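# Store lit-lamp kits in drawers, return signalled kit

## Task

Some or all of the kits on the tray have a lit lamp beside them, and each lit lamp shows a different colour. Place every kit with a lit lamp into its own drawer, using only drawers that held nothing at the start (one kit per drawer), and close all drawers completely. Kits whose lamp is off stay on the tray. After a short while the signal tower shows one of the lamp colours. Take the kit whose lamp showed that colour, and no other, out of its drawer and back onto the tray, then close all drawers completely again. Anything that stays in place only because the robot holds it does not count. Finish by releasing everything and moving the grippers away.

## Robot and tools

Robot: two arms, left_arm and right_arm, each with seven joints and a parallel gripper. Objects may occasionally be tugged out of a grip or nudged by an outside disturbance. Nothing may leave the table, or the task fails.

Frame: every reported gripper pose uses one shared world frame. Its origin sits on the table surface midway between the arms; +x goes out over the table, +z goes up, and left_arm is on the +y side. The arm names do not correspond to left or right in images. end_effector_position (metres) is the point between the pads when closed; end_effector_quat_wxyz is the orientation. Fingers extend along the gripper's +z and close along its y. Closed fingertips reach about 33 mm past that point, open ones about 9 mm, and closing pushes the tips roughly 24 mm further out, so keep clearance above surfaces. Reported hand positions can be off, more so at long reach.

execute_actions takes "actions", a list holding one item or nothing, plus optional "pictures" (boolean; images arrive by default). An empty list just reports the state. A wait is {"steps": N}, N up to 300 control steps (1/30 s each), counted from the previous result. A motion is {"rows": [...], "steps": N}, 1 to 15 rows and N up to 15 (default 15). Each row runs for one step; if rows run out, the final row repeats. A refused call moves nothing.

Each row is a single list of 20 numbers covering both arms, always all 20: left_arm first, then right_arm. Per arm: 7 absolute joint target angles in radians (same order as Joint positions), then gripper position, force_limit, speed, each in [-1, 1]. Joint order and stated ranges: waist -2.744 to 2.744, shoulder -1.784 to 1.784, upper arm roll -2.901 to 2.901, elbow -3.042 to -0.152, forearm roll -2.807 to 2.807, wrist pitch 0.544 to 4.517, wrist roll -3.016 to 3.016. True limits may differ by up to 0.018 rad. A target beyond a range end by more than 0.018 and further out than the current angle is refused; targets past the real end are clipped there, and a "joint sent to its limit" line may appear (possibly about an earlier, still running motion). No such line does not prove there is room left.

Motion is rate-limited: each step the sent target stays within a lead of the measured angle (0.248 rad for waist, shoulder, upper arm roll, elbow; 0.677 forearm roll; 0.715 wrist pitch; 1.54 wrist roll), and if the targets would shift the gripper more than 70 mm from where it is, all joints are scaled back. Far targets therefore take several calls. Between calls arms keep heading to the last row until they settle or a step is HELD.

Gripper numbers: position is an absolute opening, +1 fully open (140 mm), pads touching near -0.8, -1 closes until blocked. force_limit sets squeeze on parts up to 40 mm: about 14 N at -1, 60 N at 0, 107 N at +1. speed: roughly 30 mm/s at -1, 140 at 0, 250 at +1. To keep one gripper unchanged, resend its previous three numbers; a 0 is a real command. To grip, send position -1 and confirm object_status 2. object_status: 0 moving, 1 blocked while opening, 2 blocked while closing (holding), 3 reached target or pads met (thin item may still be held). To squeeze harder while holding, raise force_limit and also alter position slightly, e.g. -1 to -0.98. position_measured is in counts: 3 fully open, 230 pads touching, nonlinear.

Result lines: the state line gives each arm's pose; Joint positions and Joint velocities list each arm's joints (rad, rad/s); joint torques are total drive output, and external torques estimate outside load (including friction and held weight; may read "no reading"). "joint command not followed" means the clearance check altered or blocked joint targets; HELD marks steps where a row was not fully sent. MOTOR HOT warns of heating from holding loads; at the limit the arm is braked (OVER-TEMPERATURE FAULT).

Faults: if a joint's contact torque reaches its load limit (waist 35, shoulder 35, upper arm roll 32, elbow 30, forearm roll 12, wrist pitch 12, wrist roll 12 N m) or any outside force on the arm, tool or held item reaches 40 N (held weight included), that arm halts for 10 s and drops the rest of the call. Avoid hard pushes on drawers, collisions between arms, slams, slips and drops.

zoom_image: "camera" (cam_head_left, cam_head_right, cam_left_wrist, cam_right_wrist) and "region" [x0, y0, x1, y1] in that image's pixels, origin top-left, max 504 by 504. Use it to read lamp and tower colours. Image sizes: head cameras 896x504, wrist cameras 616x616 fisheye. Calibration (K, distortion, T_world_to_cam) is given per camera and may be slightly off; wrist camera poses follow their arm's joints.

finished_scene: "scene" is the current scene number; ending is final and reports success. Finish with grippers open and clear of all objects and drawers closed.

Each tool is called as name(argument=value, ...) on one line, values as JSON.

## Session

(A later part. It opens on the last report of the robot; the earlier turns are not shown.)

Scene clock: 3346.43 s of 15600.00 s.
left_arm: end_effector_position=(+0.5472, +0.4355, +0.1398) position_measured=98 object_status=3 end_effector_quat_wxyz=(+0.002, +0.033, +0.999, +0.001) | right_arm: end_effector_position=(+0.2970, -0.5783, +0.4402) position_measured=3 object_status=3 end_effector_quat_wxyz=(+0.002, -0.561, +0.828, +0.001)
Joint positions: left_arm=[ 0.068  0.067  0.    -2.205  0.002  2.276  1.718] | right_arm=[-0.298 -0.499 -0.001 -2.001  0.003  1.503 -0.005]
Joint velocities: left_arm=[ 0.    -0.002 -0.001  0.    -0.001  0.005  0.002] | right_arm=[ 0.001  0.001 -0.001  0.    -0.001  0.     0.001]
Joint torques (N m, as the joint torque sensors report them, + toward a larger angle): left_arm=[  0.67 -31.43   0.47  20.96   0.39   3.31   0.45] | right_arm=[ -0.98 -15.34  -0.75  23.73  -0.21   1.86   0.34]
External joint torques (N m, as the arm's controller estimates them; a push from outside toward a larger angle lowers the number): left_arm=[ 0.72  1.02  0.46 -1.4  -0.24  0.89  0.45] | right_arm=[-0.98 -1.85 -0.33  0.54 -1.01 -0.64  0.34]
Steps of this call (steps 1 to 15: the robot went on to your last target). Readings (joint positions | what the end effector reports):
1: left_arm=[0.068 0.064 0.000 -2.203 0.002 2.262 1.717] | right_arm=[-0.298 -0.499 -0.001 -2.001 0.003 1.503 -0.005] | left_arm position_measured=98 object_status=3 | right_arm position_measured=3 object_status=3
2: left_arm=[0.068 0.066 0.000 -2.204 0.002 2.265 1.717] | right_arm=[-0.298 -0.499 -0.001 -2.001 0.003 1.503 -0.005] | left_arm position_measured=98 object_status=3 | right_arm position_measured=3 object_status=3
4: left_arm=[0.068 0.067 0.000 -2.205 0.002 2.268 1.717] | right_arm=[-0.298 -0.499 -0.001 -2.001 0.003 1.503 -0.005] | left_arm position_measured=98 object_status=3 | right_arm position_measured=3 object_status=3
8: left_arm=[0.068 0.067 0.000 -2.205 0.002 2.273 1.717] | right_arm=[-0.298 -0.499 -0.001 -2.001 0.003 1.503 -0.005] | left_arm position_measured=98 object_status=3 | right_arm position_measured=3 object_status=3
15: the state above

execute_actions(actions=[{"rows":[[0.071,0.0715,0,-2.208,0,2.284,1.725,0.25,0.5,-0.5,-0.3,-0.5,0,-2.0,0,1.5,0,1,0,0]],"steps":8}], pictures=false)

execute_actions(actions=[{"rows":[[0.071,0.0715,0,-2.208,0,2.284,1.725,-1,0.5,-0.5,-0.3,-0.5,0,-2.0,0,1.5,0,1,0,0]],"steps":15}], pictures=false)

execute_actions(actions=[{"steps":8}], pictures=false)

Scene clock: 3358.17 s of 15600.00 s.
left_arm: end_effector_position=(+0.5471, +0.4355, +0.1382) position_measured=98 object_status=3 end_effector_quat_wxyz=(+0.001, +0.033, +0.999, +0.001) | right_arm: end_effector_position=(+0.2970, -0.5783, +0.4402) position_measured=3 object_status=3 end_effector_quat_wxyz=(+0.002, -0.561, +0.828, +0.001)
Joint positions: left_arm=[ 0.068  0.07   0.    -2.207  0.002  2.279  1.718] | right_arm=[-0.298 -0.499 -0.001 -2.001  0.003  1.503 -0.005]
Joint velocities: left_arm=[-0.001 -0.     0.001 -0.001 -0.     0.002 -0.001] | right_arm=[ 0.002 -0.    -0.     0.    -0.001 -0.001 -0.   ]
Joint torques (N m, as the joint torque sensors report them, + toward a larger angle): left_arm=[  1.12 -31.82   0.3   21.39   0.44   3.14   0.42] | right_arm=[ -0.78 -15.35  -0.78  23.65  -0.18   1.81   0.44]
External joint torques (N m, as the arm's controller estimates them; a push from outside toward a larger angle lowers the number): left_arm=[ 1.2   0.81  0.31 -1.   -0.19  0.72  0.42] | right_arm=[-0.83 -1.84 -0.42  0.5  -0.99 -0.69  0.44]
Steps of this call (steps 1 to 15: the robot went on to your last target; steps 16 to 90: nothing new was sent; then 8.47 s passed at rest; steps 91 to 98: all 8 steps of this action). Readings (joint positions | what the end effector reports):
91: left_arm=[0.068 0.067 0.000 -2.205 0.002 2.277 1.718] | right_arm=[-0.298 -0.499 -0.001 -2.001 0.003 1.503 -0.005] | left_arm position_measured=98 object_status=3 | right_arm position_measured=3 object_status=3
92: left_arm=[0.068 0.068 0.000 -2.206 0.002 2.278 1.718] | right_arm=[-0.298 -0.499 -0.001 -2.001 0.003 1.503 -0.005] | left_arm position_measured=98 object_status=3 | right_arm position_measured=3 object_status=3
94: left_arm=[0.068 0.069 0.000 -2.206 0.002 2.279 1.718] | right_arm=[-0.298 -0.499 -0.001 -2.001 0.003 1.503 -0.005] | left_arm position_measured=98 object_status=3 | right_arm position_measured=3 object_status=3
98: the state above

Scene clock: 3358.67 s of 15600.00 s.
left_arm: end_effector_position=(+0.5501, +0.4371, +0.1411) position_measured=162 object_status=0 end_effector_quat_wxyz=(+0.006, +0.032, +0.999, +0.001) | right_arm: end_effector_position=(+0.2970, -0.5783, +0.4402) position_measured=3 object_status=3 end_effector_quat_wxyz=(+0.002, -0.561, +0.828, +0.001)
Joint positions: left_arm=[ 0.071  0.067  0.    -2.204  0.001  2.283  1.718] | right_arm=[-0.298 -0.499 -0.001 -2.001  0.003  1.503 -0.005]
Joint velocities: left_arm=[ 0.002 -0.007  0.     0.008  0.     0.009  0.   ] | right_arm=[-0.001 -0.001  0.     0.     0.    -0.001  0.001]
Joint torques (N m, as the joint torque sensors report them, + toward a larger angle): left_arm=[ -0.91 -28.85  -0.12  18.88   0.48   2.56   0.44] | right_arm=[ -0.74 -15.15  -0.97  24.05  -0.14   1.86   0.35]
External joint torques (N m, as the arm's controller estimates them; a push from outside toward a larger angle lowers the number): left_arm=[-0.78  3.35 -0.05 -3.35 -0.15  0.16  0.44] | right_arm=[-0.68 -1.6  -0.48  0.87 -0.94 -0.63  0.35]
Steps of this call (steps 1 to 15: all 15 steps of this action). Readings (joint positions | what the end effector reports):
1: left_arm=[0.068 0.070 0.000 -2.207 0.002 2.279 1.718] | right_arm=[-0.298 -0.499 -0.001 -2.001 0.003 1.503 -0.005] | left_arm position_measured=98 object_status=0 | right_arm position_measured=3 object_status=3
2: left_arm=[0.068 0.070 0.000 -2.207 0.002 2.279 1.718] | right_arm=[-0.298 -0.499 -0.001 -2.001 0.003 1.503 -0.005] | left_arm position_measured=102 object_status=0 | right_arm position_measured=3 object_status=3
4: left_arm=[0.068 0.070 0.000 -2.207 0.002 2.279 1.718] | right_arm=[-0.298 -0.499 -0.001 -2.001 0.003 1.503 -0.005] | left_arm position_measured=111 object_status=0 | right_arm position_measured=3 object_status=3
8: left_arm=[0.068 0.069 0.000 -2.206 0.001 2.280 1.718] | right_arm=[-0.298 -0.499 -0.001 -2.001 0.003 1.503 -0.005] | left_arm position_measured=129 object_status=0 | right_arm position_measured=3 object_status=3
15: the state above

Scene clock: 3358.93 s of 15600.00 s.
left_arm: end_effector_position=(+0.5515, +0.4374, +0.1424) position_measured=199 object_status=0 end_effector_quat_wxyz=(+0.008, +0.031, +0.999, +0.001) | right_arm: end_effector_position=(+0.2970, -0.5783, +0.4402) position_measured=3 object_status=3 end_effector_quat_wxyz=(+0.002, -0.561, +0.828, +0.001)
Joint positions: left_arm=[ 0.071  0.066  0.    -2.203  0.001  2.285  1.718] | right_arm=[-0.298 -0.499 -0.001 -2.001  0.003  1.503 -0.005]
Joint velocities: left_arm=[-0.    -0.001 -0.    -0.001 -0.006  0.     0.001] | right_arm=[ 0.    -0.001  0.    -0.001  0.001  0.001  0.001]
Joint torques (N m, as the joint torque sensors report them, + toward a larger angle): left_arm=[ -0.17 -28.29  -0.06  18.57   0.76   2.38   0.51] | right_arm=[ -0.87 -15.3   -0.97  24.24  -0.16   1.83   0.39]
External joint torques (N m, as the arm's controller estimates them; a push from outside toward a larger angle lowers the number): left_arm=[-0.3   4.13 -0.24 -3.81  0.11 -0.06  0.51] | right_arm=[-0.85 -1.65 -0.53  1.   -0.97 -0.68  0.39]
Steps of this call (steps 1 to 8: the robot went on to your last target). Readings (joint positions | what the end effector reports):
1: left_arm=[0.071 0.067 0.000 -2.204 0.001 2.283 1.718] | right_arm=[-0.298 -0.499 -0.001 -2.001 0.003 1.503 -0.005] | left_arm position_measured=166 object_status=0 | right_arm position_measured=3 object_status=3
2: left_arm=[0.071 0.067 0.000 -2.203 0.001 2.284 1.718] | right_arm=[-0.298 -0.499 -0.001 -2.001 0.003 1.503 -0.005] | left_arm position_measured=171 object_status=0 | right_arm position_measured=3 object_status=3
4: left_arm=[0.071 0.066 0.000 -2.203 0.001 2.284 1.718] | right_arm=[-0.298 -0.499 -0.001 -2.001 0.003 1.503 -0.005] | left_arm position_measured=180 object_status=0 | right_arm position_measured=3 object_status=3
8: the state above

execute_actions(actions=[{"rows":[[0.071,0.056,0,-2.198,0,2.26,1.725,0.25,0.5,0,-0.3,-0.5,0,-2.0,0,1.5,0,1,0,0]],"steps":15}], pictures=false)

execute_actions(actions=[{"steps":12}])

zoom_image(camera="cam_left_wrist", region=[180, 200, 430, 400])

Scene clock: 3364.97 s of 15600.00 s.
left_arm: end_effector_position=(+0.5486, +0.4369, +0.1466) position_measured=129 object_status=0 end_effector_quat_wxyz=(+0.004, +0.031, +1.000, +0.001) | right_arm: end_effector_position=(+0.2970, -0.5783, +0.4402) position_measured=3 object_status=3 end_effector_quat_wxyz=(+0.002, -0.561, +0.828, +0.001)
Joint positions: left_arm=[ 0.071  0.058  0.    -2.199  0.     2.265  1.719] | right_arm=[-0.298 -0.499 -0.001 -2.001  0.003  1.503 -0.005]
Joint velocities: left_arm=[-0.     0.    -0.     0.    -0.001 -0.008 -0.001] | right_arm=[-0.    -0.    -0.002 -0.001  0.001  0.     0.001]
Joint torques (N m, as the joint torque sensors report them, + toward a larger angle): left_arm=[ -1.18 -32.95   0.07  23.28   0.85   1.88   0.4 ] | right_arm=[ -0.47 -15.4   -0.62  24.11  -0.16   1.9    0.37]
External joint torques (N m, as the arm's controller estimates them; a push from outside toward a larger angle lowers the number): left_arm=[-1.11 -0.61  0.08  0.71  0.21 -0.57  0.4 ] | right_arm=[-0.42 -1.91 -0.12  0.96 -0.95 -0.59  0.37]
Steps of this call (steps 1 to 15: the robot went on to your last target; steps 16 to 90: nothing new was sent; then 2.53 s passed at rest; steps 91 to 105: all 15 steps of this action). Readings (joint positions | what the end effector reports):
91: left_arm=[0.071 0.065 0.000 -2.202 0.000 2.282 1.719] | right_arm=[-0.298 -0.499 -0.001 -2.001 0.003 1.503 -0.005] | left_arm position_measured=234 object_status=0 | right_arm position_measured=3 object_status=3
92: left_arm=[0.071 0.063 0.000 -2.201 0.000 2.279 1.719] | right_arm=[-0.298 -0.499 -0.001 -2.001 0.003 1.503 -0.005] | left_arm position_measured=232 object_status=0 | right_arm position_measured=3 object_status=3
94: left_arm=[0.071 0.059 0.000 -2.200 0.000 2.274 1.719] | right_arm=[-0.298 -0.499 -0.001 -2.001 0.003 1.503 -0.005] | left_arm position_measured=212 object_status=0 | right_arm position_measured=3 object_status=3
98: left_arm=[0.071 0.058 0.000 -2.199 0.000 2.269 1.719] | right_arm=[-0.298 -0.499 -0.001 -2.001 0.003 1.503 -0.005] | left_arm position_measured=182 object_status=0 | right_arm position_measured=3 object_status=3
105: the state above

Scene clock: 3365.37 s of 15600.00 s.
left_arm: end_effector_position=(+0.5483, +0.4369, +0.1465) position_measured=98 object_status=3 end_effector_quat_wxyz=(+0.004, +0.031, +1.000, +0.001) | right_arm: end_effector_position=(+0.2970, -0.5783, +0.4402) position_measured=3 object_status=3 end_effector_quat_wxyz=(+0.002, -0.561, +0.828, +0.001)
Joint positions: left_arm=[ 0.071  0.058  0.    -2.199  0.     2.264  1.719] | right_arm=[-0.298 -0.499 -0.001 -2.001  0.003  1.503 -0.005]
Joint velocities: left_arm=[ 0.     0.     0.001  0.001 -0.001 -0.001  0.001] | right_arm=[-0.001 -0.001  0.    -0.     0.    -0.001 -0.   ]
Joint torques (N m, as the joint torque sensors report them, + toward a larger angle): left_arm=[ -1.19 -32.88  -0.32  22.85   0.89   1.85   0.42] | right_arm=[ -0.72 -15.42  -0.75  24.23  -0.19   1.9    0.38]
External joint torques (N m, as the arm's controller estimates them; a push from outside toward a larger angle lowers the number): left_arm=[-1.27 -0.6  -0.45  0.32  0.25 -0.59  0.42] | right_arm=[-0.66 -1.89 -0.25  1.06 -0.99 -0.6   0.38]
Steps of this call (steps 1 to 12: the robot went on to your last target). Readings (joint positions | what the end effector reports):
1: left_arm=[0.071 0.058 0.000 -2.199 0.000 2.265 1.719] | right_arm=[-0.298 -0.499 -0.001 -2.001 0.003 1.503 -0.005] | left_arm position_measured=121 object_status=0 | right_arm position_measured=3 object_status=3
2: left_arm=[0.071 0.058 0.000 -2.199 0.000 2.265 1.719] | right_arm=[-0.298 -0.499 -0.001 -2.001 0.003 1.503 -0.005] | left_arm position_measured=114 object_status=0 | right_arm position_measured=3 object_status=3
4: left_arm=[0.071 0.058 0.000 -2.199 0.000 2.265 1.719] | right_arm=[-0.298 -0.499 -0.001 -2.001 0.003 1.503 -0.005] | left_arm position_measured=99 object_status=0 | right_arm position_measured=3 object_status=3
8: left_arm=[0.071 0.058 0.000 -2.199 0.000 2.264 1.719] | right_arm=[-0.298 -0.499 -0.001 -2.001 0.003 1.503 -0.005] | left_arm position_measured=98 object_status=0 | right_arm position_measured=3 object_status=3
12: the state above
camera_calibration (this result's frames):
cam_left_wrist: T_world_to_cam=[[0.22038, 0.973947, -0.053469, -0.530278], [0.887223, -0.177376, 0.42588, -0.458287], [0.4053, -0.141294, -0.903198, 0.162402], [0, 0, 0, 1]] pos_world=[0.457644, 0.45812, 0.313503]
cam_right_wrist: T_world_to_cam=[[-0.928209, 0.371745, 0.0152934, 0.481075], [0.34749, 0.85149, 0.392702, 0.207682], [0.132963, 0.369823, -0.919539, 0.755383], [0, 0, 0, 1]] pos_world=[0.273933, -0.635035, 0.60569]

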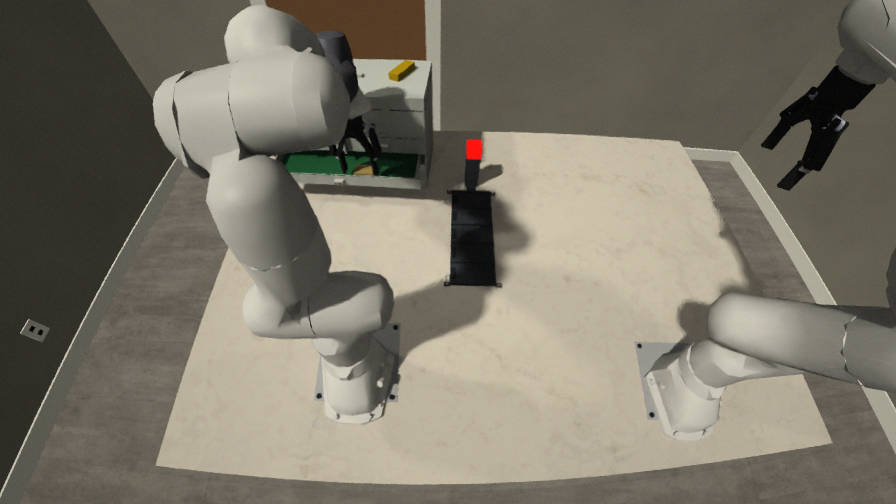

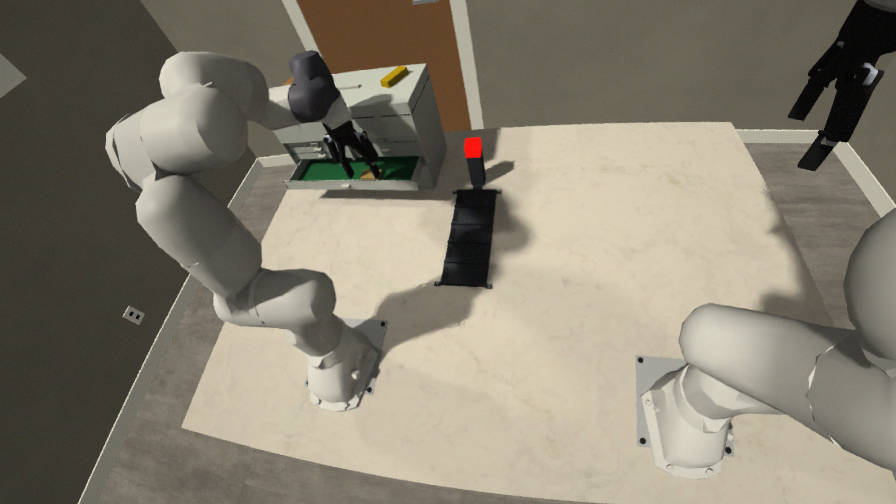

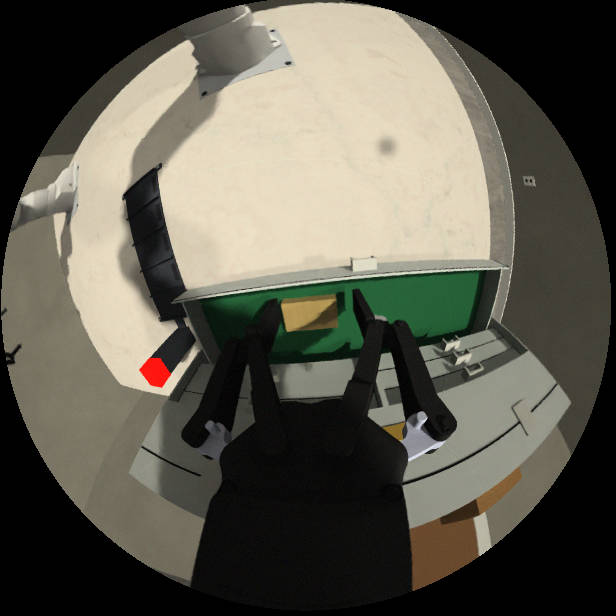

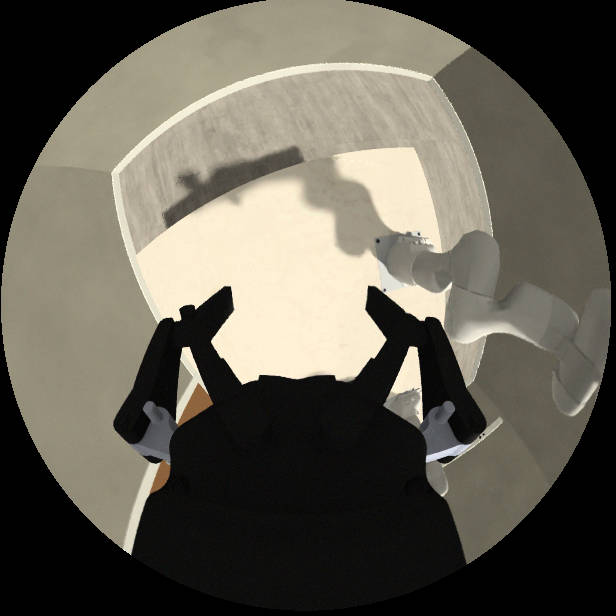

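Region (180, 200, 430, 400) of cam_left_wrist's 616x616 image, scaled by 2.016, with more detail than that image has; it fills the top 403 rows of this view, and the rest is white.

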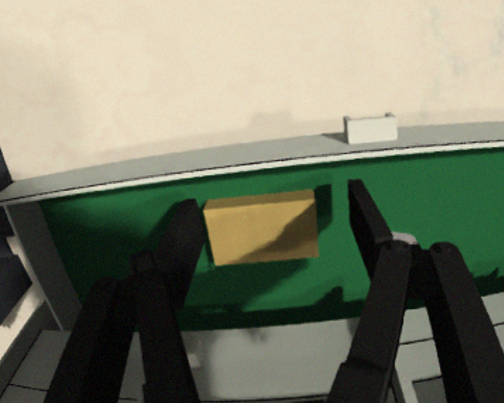

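execute_actions(actions=[{"rows":[[0.055,0.058,0,-2.199,0,2.265,1.715,0.25,0.5,-0.5,-0.3,-0.5,0,-2.0,0,1.5,0,1,0,0],[0.055,0.058,0,-2.199,0,2.265,1.715,0.25,0.5,-0.5,-0.3,-0.5,0,-2.0,0,1.5,0,1,0,0],[0.055,0.058,0,-2.199,0,2.265,1.715,0.25,0.5,-0.5,-0.3,-0.5,0,-2.0,0,1.5,0,1,0,0],[0.055,0.058,0,-2.199,0,2.265,1.715,0.25,0.5,-0.5,-0.3,-0.5,0,-2.0,0,1.5,0,1,0,0],[0.055,0.058,0,-2.199,0,2.265,1.715,0.25,0.5,-0.5,-0.3,-0.5,0,-2.0,0,1.5,0,1,0,0],[0.055,0.058,0,-2.199,0,2.28,1.715,0.25,0.5,-0.5,-0.3,-0.5,0,-2.0,0,1.5,0,1,0,0],[0.055,0.07,0,-2.206,0,2.29,1.715,0.25,0.5,-0.5,-0.3,-0.5,0,-2.0,0,1.5,0,1,0,0],[0.055,0.07,0,-2.206,0,2.29,1.715,0.25,0.5,-0.5,-0.3,-0.5,0,-2.0,0,1.5,0,1,0,0],[0.055,0.07,0,-2.206,0,2.29,1.715,0.25,0.5,-0.5,-0.3,-0.5,0,-2.0,0,1.5,0,1,0,0],[0.055,0.07,0,-2.206,0,2.29,1.715,0.25,0.5,-0.5,-0.3,-0.5,0,-2.0,0,1.5,0,1,0,0],[0.055,0.081,0,-2.212,0,2.298,1.715,0.25,0.5,-0.5,-0.3,-0.5,0,-2.0,0,1.5,0,1,0,0]],"steps":15}], pictures=false)

execute_actions(actions=[{"steps":12}])

zoom_image(camera="cam_left_wrist", region=[180, 200, 430, 400])

Scene clock: 3386.30 s of 15600.00 s.
left_arm: end_effector_position=(+0.5465, +0.4298, +0.1324) position_measured=98 object_status=3 end_effector_quat_wxyz=(-0.001, +0.038, +0.999, +0.000) | right_arm: end_effector_position=(+0.2970, -0.5783, +0.4402) position_measured=3 object_status=3 end_effector_quat_wxyz=(+0.002, -0.561, +0.828, +0.001)
Joint positions: left_arm=[ 0.058  0.078  0.001 -2.21   0.     2.287  1.719] | right_arm=[-0.298 -0.499 -0.001 -2.001  0.003  1.503 -0.005]
Joint velocities: left_arm=[ 0.     0.038 -0.    -0.024 -0.001  0.032 -0.   ] | right_arm=[-0.001 -0.001 -0.002  0.001 -0.     0.001  0.001]
Joint torques (N m, as the joint torque sensors report them, + toward a larger angle): left_arm=[ -2.61 -32.37   0.16  22.71   0.8    3.3   -0.1 ] | right_arm=[ -0.63 -15.45  -0.51  24.24  -0.14   1.92   0.44]
External joint torques (N m, as the arm's controller estimates them; a push from outside toward a larger angle lowers the number): left_arm=[-2.59  1.88  0.1  -0.52  0.16  0.73 -0.1 ] | right_arm=[-0.52 -1.89  0.06  1.01 -0.93 -0.59  0.44]
Steps of this call (steps 1 to 15: the robot went on to your last target; steps 16 to 90: nothing new was sent; then 17.43 s passed at rest; steps 91 to 105: all 15 steps of this action). Readings (joint positions | what the end effector reports):
91: left_arm=[0.069 0.058 0.001 -2.199 0.000 2.264 1.719] | right_arm=[-0.298 -0.499 -0.001 -2.001 0.003 1.503 -0.005] | left_arm position_measured=98 object_status=3 | right_arm position_measured=3 object_status=3
92: left_arm=[0.066 0.058 0.001 -2.199 0.000 2.264 1.719] | right_arm=[-0.298 -0.499 -0.001 -2.001 0.003 1.503 -0.005] | left_arm position_measured=98 object_status=3 | right_arm position_measured=3 object_status=3
94: left_arm=[0.061 0.058 0.001 -2.199 0.000 2.264 1.719] | right_arm=[-0.298 -0.499 -0.001 -2.001 0.003 1.503 -0.005] | left_arm position_measured=98 object_status=3 | right_arm position_measured=3 object_status=3
98: left_arm=[0.058 0.061 0.001 -2.200 0.000 2.273 1.719] | right_arm=[-0.298 -0.499 -0.001 -2.001 0.003 1.503 -0.005] | left_arm position_measured=98 object_status=3 | right_arm position_measured=3 object_status=3
105: the state above

Scene clock: 3386.70 s of 15600.00 s.
left_arm: end_effector_position=(+0.5477, +0.4299, +0.1319) position_measured=98 object_status=3 end_effector_quat_wxyz=(+0.001, +0.038, +0.999, +0.000) | right_arm: end_effector_position=(+0.2970, -0.5783, +0.4402) position_measured=3 object_status=3 end_effector_quat_wxyz=(+0.002, -0.561, +0.828, +0.001)
Joint positions: left_arm=[ 0.058  0.08   0.001 -2.211  0.     2.293  1.719] | right_arm=[-0.298 -0.499 -0.001 -2.001  0.003  1.503 -0.005]
Joint velocities: left_arm=[ 0.001  0.     0.     0.    -0.     0.005  0.001] | right_arm=[ 0.001 -0.002  0.001  0.001  0.     0.001  0.001]
Joint torques (N m, as the joint torque sensors report them, + toward a larger angle): left_arm=[ -1.36 -31.96  -0.77  21.92   0.81   3.23  -0.03] | right_arm=[ -0.88 -15.3   -0.93  24.2   -0.17   1.89   0.42]
External joint torques (N m, as the arm's controller estimates them; a push from outside toward a larger angle lowers the number): left_arm=[-1.44  0.72 -0.92 -0.25  0.19  0.81 -0.03] | right_arm=[-0.89 -1.66 -0.54  0.95 -0.98 -0.62  0.42]
Steps of this call (steps 1 to 12: the robot went on to your last target). Readings (joint positions | what the end effector reports):
1: left_arm=[0.058 0.079 0.001 -2.211 0.000 2.288 1.719] | right_arm=[-0.298 -0.499 -0.001 -2.001 0.003 1.503 -0.005] | left_arm position_measured=98 object_status=3 | right_arm position_measured=3 object_status=3
2: left_arm=[0.058 0.080 0.001 -2.211 0.000 2.289 1.719] | right_arm=[-0.298 -0.499 -0.001 -2.001 0.003 1.503 -0.005] | left_arm position_measured=98 object_status=3 | right_arm position_measured=3 object_status=3
4: left_arm=[0.058 0.080 0.001 -2.211 0.000 2.291 1.719] | right_arm=[-0.298 -0.499 -0.001 -2.001 0.003 1.503 -0.005] | left_arm position_measured=98 object_status=3 | right_arm position_measured=3 object_status=3
8: left_arm=[0.058 0.080 0.001 -2.211 0.000 2.292 1.719] | right_arm=[-0.298 -0.499 -0.001 -2.001 0.003 1.503 -0.005] | left_arm position_measured=98 object_status=3 | right_arm position_measured=3 object_status=3
12: the state above
camera_calibration (this result's frames):
cam_left_wrist: T_world_to_cam=[[0.232492, 0.971039, -0.055049, -0.529327], [0.887175, -0.188537, 0.421159, -0.447253], [0.398583, -0.146754, -0.905315, 0.154764], [0, 0, 0, 1]] pos_world=[0.458169, 0.452386, 0.299335]
cam_right_wrist: T_world_to_cam=[[-0.928209, 0.371745, 0.0152921, 0.481076], [0.34749, 0.851491, 0.392701, 0.207683], [0.132964, 0.369822, -0.919539, 0.755383], [0, 0, 0, 1]] pos_world=[0.273933, -0.635035, 0.605691]

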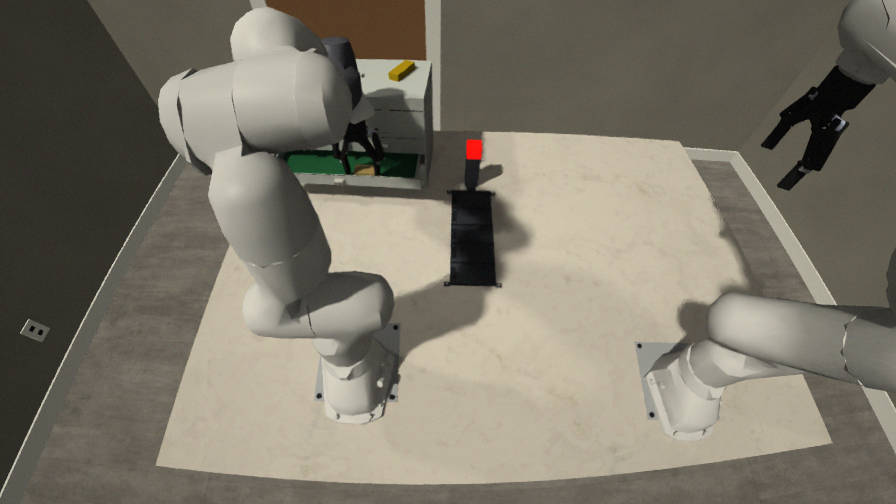

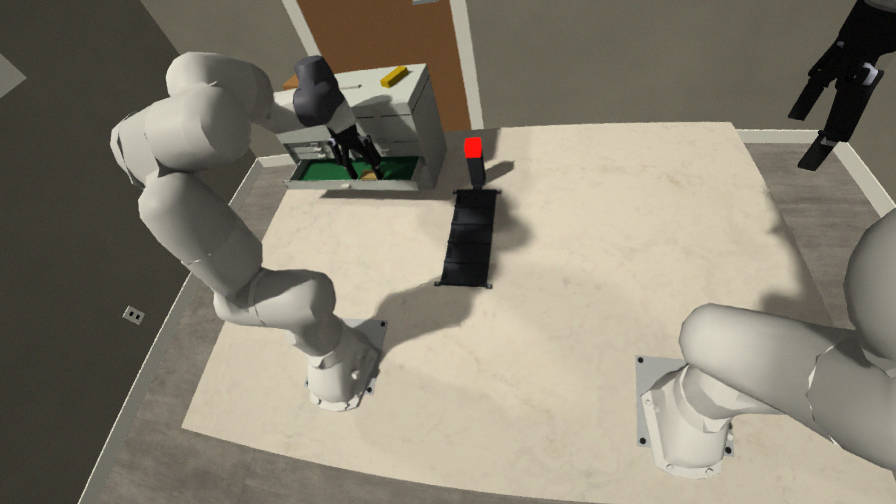

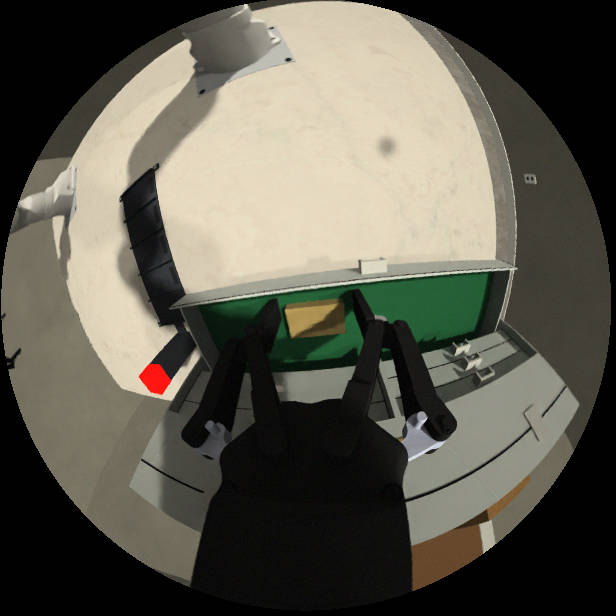

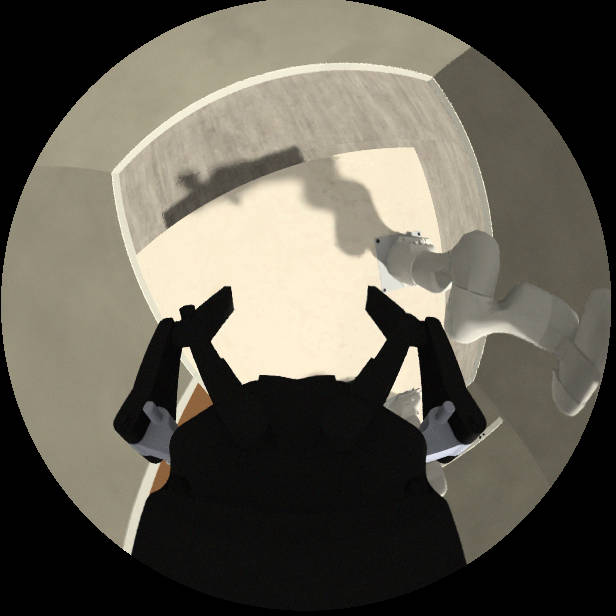

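Region (180, 200, 430, 400) of cam_left_wrist's 616x616 image, scaled by 2.016, with more detail than that image has; it fills the top 403 rows of this view, and the rest is white.

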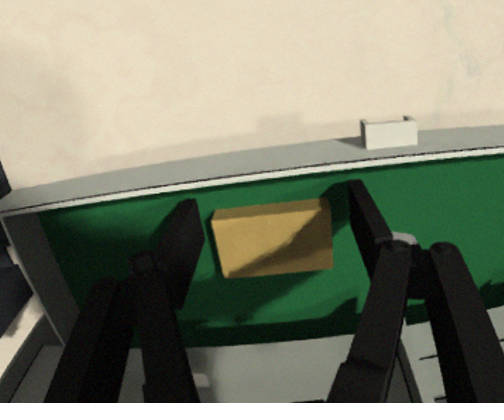

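execute_actions(actions=[{"rows":[[0.055,0.092,0,-2.203,0,2.30,1.715,0.25,0.5,-0.5,-0.3,-0.5,0,-2.0,0,1.5,0,1,0,0]],"steps":10}], pictures=false)

execute_actions(actions=[{"rows":[[0.055,0.092,0,-2.203,0,2.30,1.715,-1,0.5,-0.5,-0.3,-0.5,0,-2.0,0,1.5,0,1,0,0]],"steps":15}], pictures=false)

execute_actions(actions=[{"steps":6}], pictures=false)

Scene clock: 3398.83 s of 15600.00 s.
left_arm: end_effector_position=(+0.5495, +0.4300, +0.1292) position_measured=98 object_status=3 end_effector_quat_wxyz=(+0.000, +0.038, +0.999, +0.000) | right_arm: end_effector_position=(+0.2970, -0.5783, +0.4402) position_measured=3 object_status=3 end_effector_quat_wxyz=(+0.002, -0.561, +0.828, +0.001)
Joint positions: left_arm=[ 0.058  0.09   0.001 -2.205  0.     2.295  1.719] | right_arm=[-0.298 -0.499 -0.001 -2.001  0.003  1.503 -0.005]
Joint velocities: left_arm=[-0.001  0.001  0.     0.004  0.     0.003  0.   ] | right_arm=[-0.002  0.001  0.001 -0.001  0.     0.     0.   ]
Joint torques (N m, as the joint torque sensors report them, + toward a larger angle): left_arm=[ -1.93 -31.7   -0.46  23.17   0.87   3.25  -0.1 ] | right_arm=[ -0.72 -15.48  -1.05  24.07  -0.18   1.86   0.34]
External joint torques (N m, as the arm's controller estimates them; a push from outside toward a larger angle lowers the number): left_arm=[-1.84  1.2  -0.46  1.11  0.25  0.85 -0.1 ] | right_arm=[-0.74 -2.02 -0.68  0.94 -0.99 -0.63  0.34]
Steps of this call (steps 1 to 15: the robot went on to your last target; steps 16 to 90: nothing new was sent; then 8.80 s passed at rest; steps 91 to 100: all 10 steps of this action). Readings (joint positions | what the end effector reports):
91: left_arm=[0.058 0.082 0.001 -2.209 0.000 2.294 1.719] | right_arm=[-0.298 -0.499 -0.001 -2.001 0.003 1.503 -0.005] | left_arm position_measured=98 object_status=3 | right_arm position_measured=3 object_status=3
92: left_arm=[0.058 0.084 0.001 -2.207 0.000 2.295 1.719] | right_arm=[-0.298 -0.499 -0.001 -2.001 0.003 1.503 -0.005] | left_arm position_measured=98 object_status=3 | right_arm position_measured=3 object_status=3
94: left_arm=[0.058 0.088 0.001 -2.206 0.000 2.295 1.719] | right_arm=[-0.298 -0.499 -0.001 -2.001 0.003 1.503 -0.005] | left_arm position_measured=98 object_status=3 | right_arm position_measured=3 object_status=3
98: left_arm=[0.058 0.090 0.001 -2.205 0.000 2.295 1.719] | right_arm=[-0.298 -0.499 -0.001 -2.001 0.003 1.503 -0.005] | left_arm position_measured=98 object_status=3 | right_arm position_measured=3 object_status=3
100: the state above

Scene clock: 3399.33 s of 15600.00 s.
left_arm: end_effector_position=(+0.5504, +0.4300, +0.1299) position_measured=136 object_status=2 end_effector_quat_wxyz=(+0.001, +0.038, +0.999, +0.000) | right_arm: end_effector_position=(+0.2970, -0.5783, +0.4402) position_measured=3 object_status=3 end_effector_quat_wxyz=(+0.002, -0.561, +0.828, +0.001)
Joint positions: left_arm=[ 0.058  0.09   0.001 -2.203  0.     2.296  1.719] | right_arm=[-0.298 -0.499 -0.001 -2.001  0.003  1.503 -0.005]
Joint velocities: left_arm=[-0.001 -0.     0.     0.     0.     0.     0.   ] | right_arm=[ 0.001  0.     0.001 -0.    -0.001  0.    -0.001]
Joint torques (N m, as the joint torque sensors report them, + toward a larger angle): left_arm=[ -2.24 -32.07   0.4   21.57   0.75   3.26  -0.07] | right_arm=[ -0.95 -15.81  -1.03  24.04  -0.25   1.88   0.4 ]
External joint torques (N m, as the arm's controller estimates them; a push from outside toward a larger angle lowers the number): left_arm=[-2.21  1.06  0.34 -0.69  0.12  0.82 -0.07] | right_arm=[-1.   -2.29 -0.67  0.87 -1.05 -0.62  0.4 ]
Steps of this call (steps 1 to 15: all 15 steps of this action). Readings (joint positions | what the end effector reports):
1: left_arm=[0.058 0.090 0.001 -2.205 0.000 2.296 1.719] | right_arm=[-0.298 -0.499 -0.001 -2.001 0.003 1.503 -0.005] | left_arm position_measured=98 object_status=0 | right_arm position_measured=3 object_status=3
2: left_arm=[0.058 0.090 0.001 -2.205 0.000 2.296 1.719] | right_arm=[-0.298 -0.499 -0.001 -2.001 0.003 1.503 -0.005] | left_arm position_measured=102 object_status=0 | right_arm position_measured=3 object_status=3
4: left_arm=[0.058 0.090 0.001 -2.205 0.000 2.296 1.719] | right_arm=[-0.298 -0.499 -0.001 -2.001 0.003 1.503 -0.005] | left_arm position_measured=111 object_status=0 | right_arm position_measured=3 object_status=3
8: left_arm=[0.058 0.090 0.001 -2.204 0.000 2.296 1.719] | right_arm=[-0.298 -0.499 -0.001 -2.001 0.003 1.503 -0.005] | left_arm position_measured=129 object_status=0 | right_arm position_measured=3 object_status=3
15: the state above

Scene clock: 3399.53 s of 15600.00 s.
left_arm: end_effector_position=(+0.5504, +0.4300, +0.1299) position_measured=136 object_status=2 end_effector_quat_wxyz=(+0.001, +0.038, +0.999, +0.000) | right_arm: end_effector_position=(+0.2970, -0.5783, +0.4402) position_measured=3 object_status=3 end_effector_quat_wxyz=(+0.002, -0.561, +0.828, +0.001)
Joint positions: left_arm=[ 0.058  0.09   0.001 -2.203  0.     2.296  1.719] | right_arm=[-0.298 -0.499 -0.001 -2.001  0.003  1.503 -0.005]
Joint velocities: left_arm=[-0.002 -0.003 -0.001  0.001  0.001 -0.     0.   ] | right_arm=[-0.001  0.     0.001 -0.    -0.001 -0.001 -0.001]
Joint torques (N m, as the joint torque sensors report them, + toward a larger angle): left_arm=[ -1.53 -30.85   0.05  21.58   0.79   3.22  -0.08] | right_arm=[ -0.96 -15.69  -0.61  24.1   -0.17   1.88   0.44]
External joint torques (N m, as the arm's controller estimates them; a push from outside toward a larger angle lowers the number): left_arm=[-1.37  2.42  0.11 -0.75  0.17  0.77 -0.07] | right_arm=[-1.04 -2.12 -0.31  0.9  -0.99 -0.62  0.44]
Steps of this call (steps 1 to 6: the robot went on to your last target). Readings (joint positions | what the end effector reports):
1: left_arm=[0.058 0.090 0.001 -2.203 0.000 2.296 1.719] | right_arm=[-0.298 -0.499 -0.001 -2.001 0.003 1.503 -0.005] | left_arm position_measured=136 object_status=2 | right_arm position_measured=3 object_status=3
2: left_arm=[0.058 0.090 0.001 -2.203 0.000 2.296 1.719] | right_arm=[-0.298 -0.499 -0.001 -2.001 0.003 1.503 -0.005] | left_arm position_measured=136 object_status=2 | right_arm position_measured=3 object_status=3
4: left_arm=[0.058 0.090 0.001 -2.203 0.000 2.296 1.719] | right_arm=[-0.298 -0.499 -0.001 -2.001 0.003 1.503 -0.005] | left_arm position_measured=136 object_status=2 | right_arm position_measured=3 object_status=3
6: the state above


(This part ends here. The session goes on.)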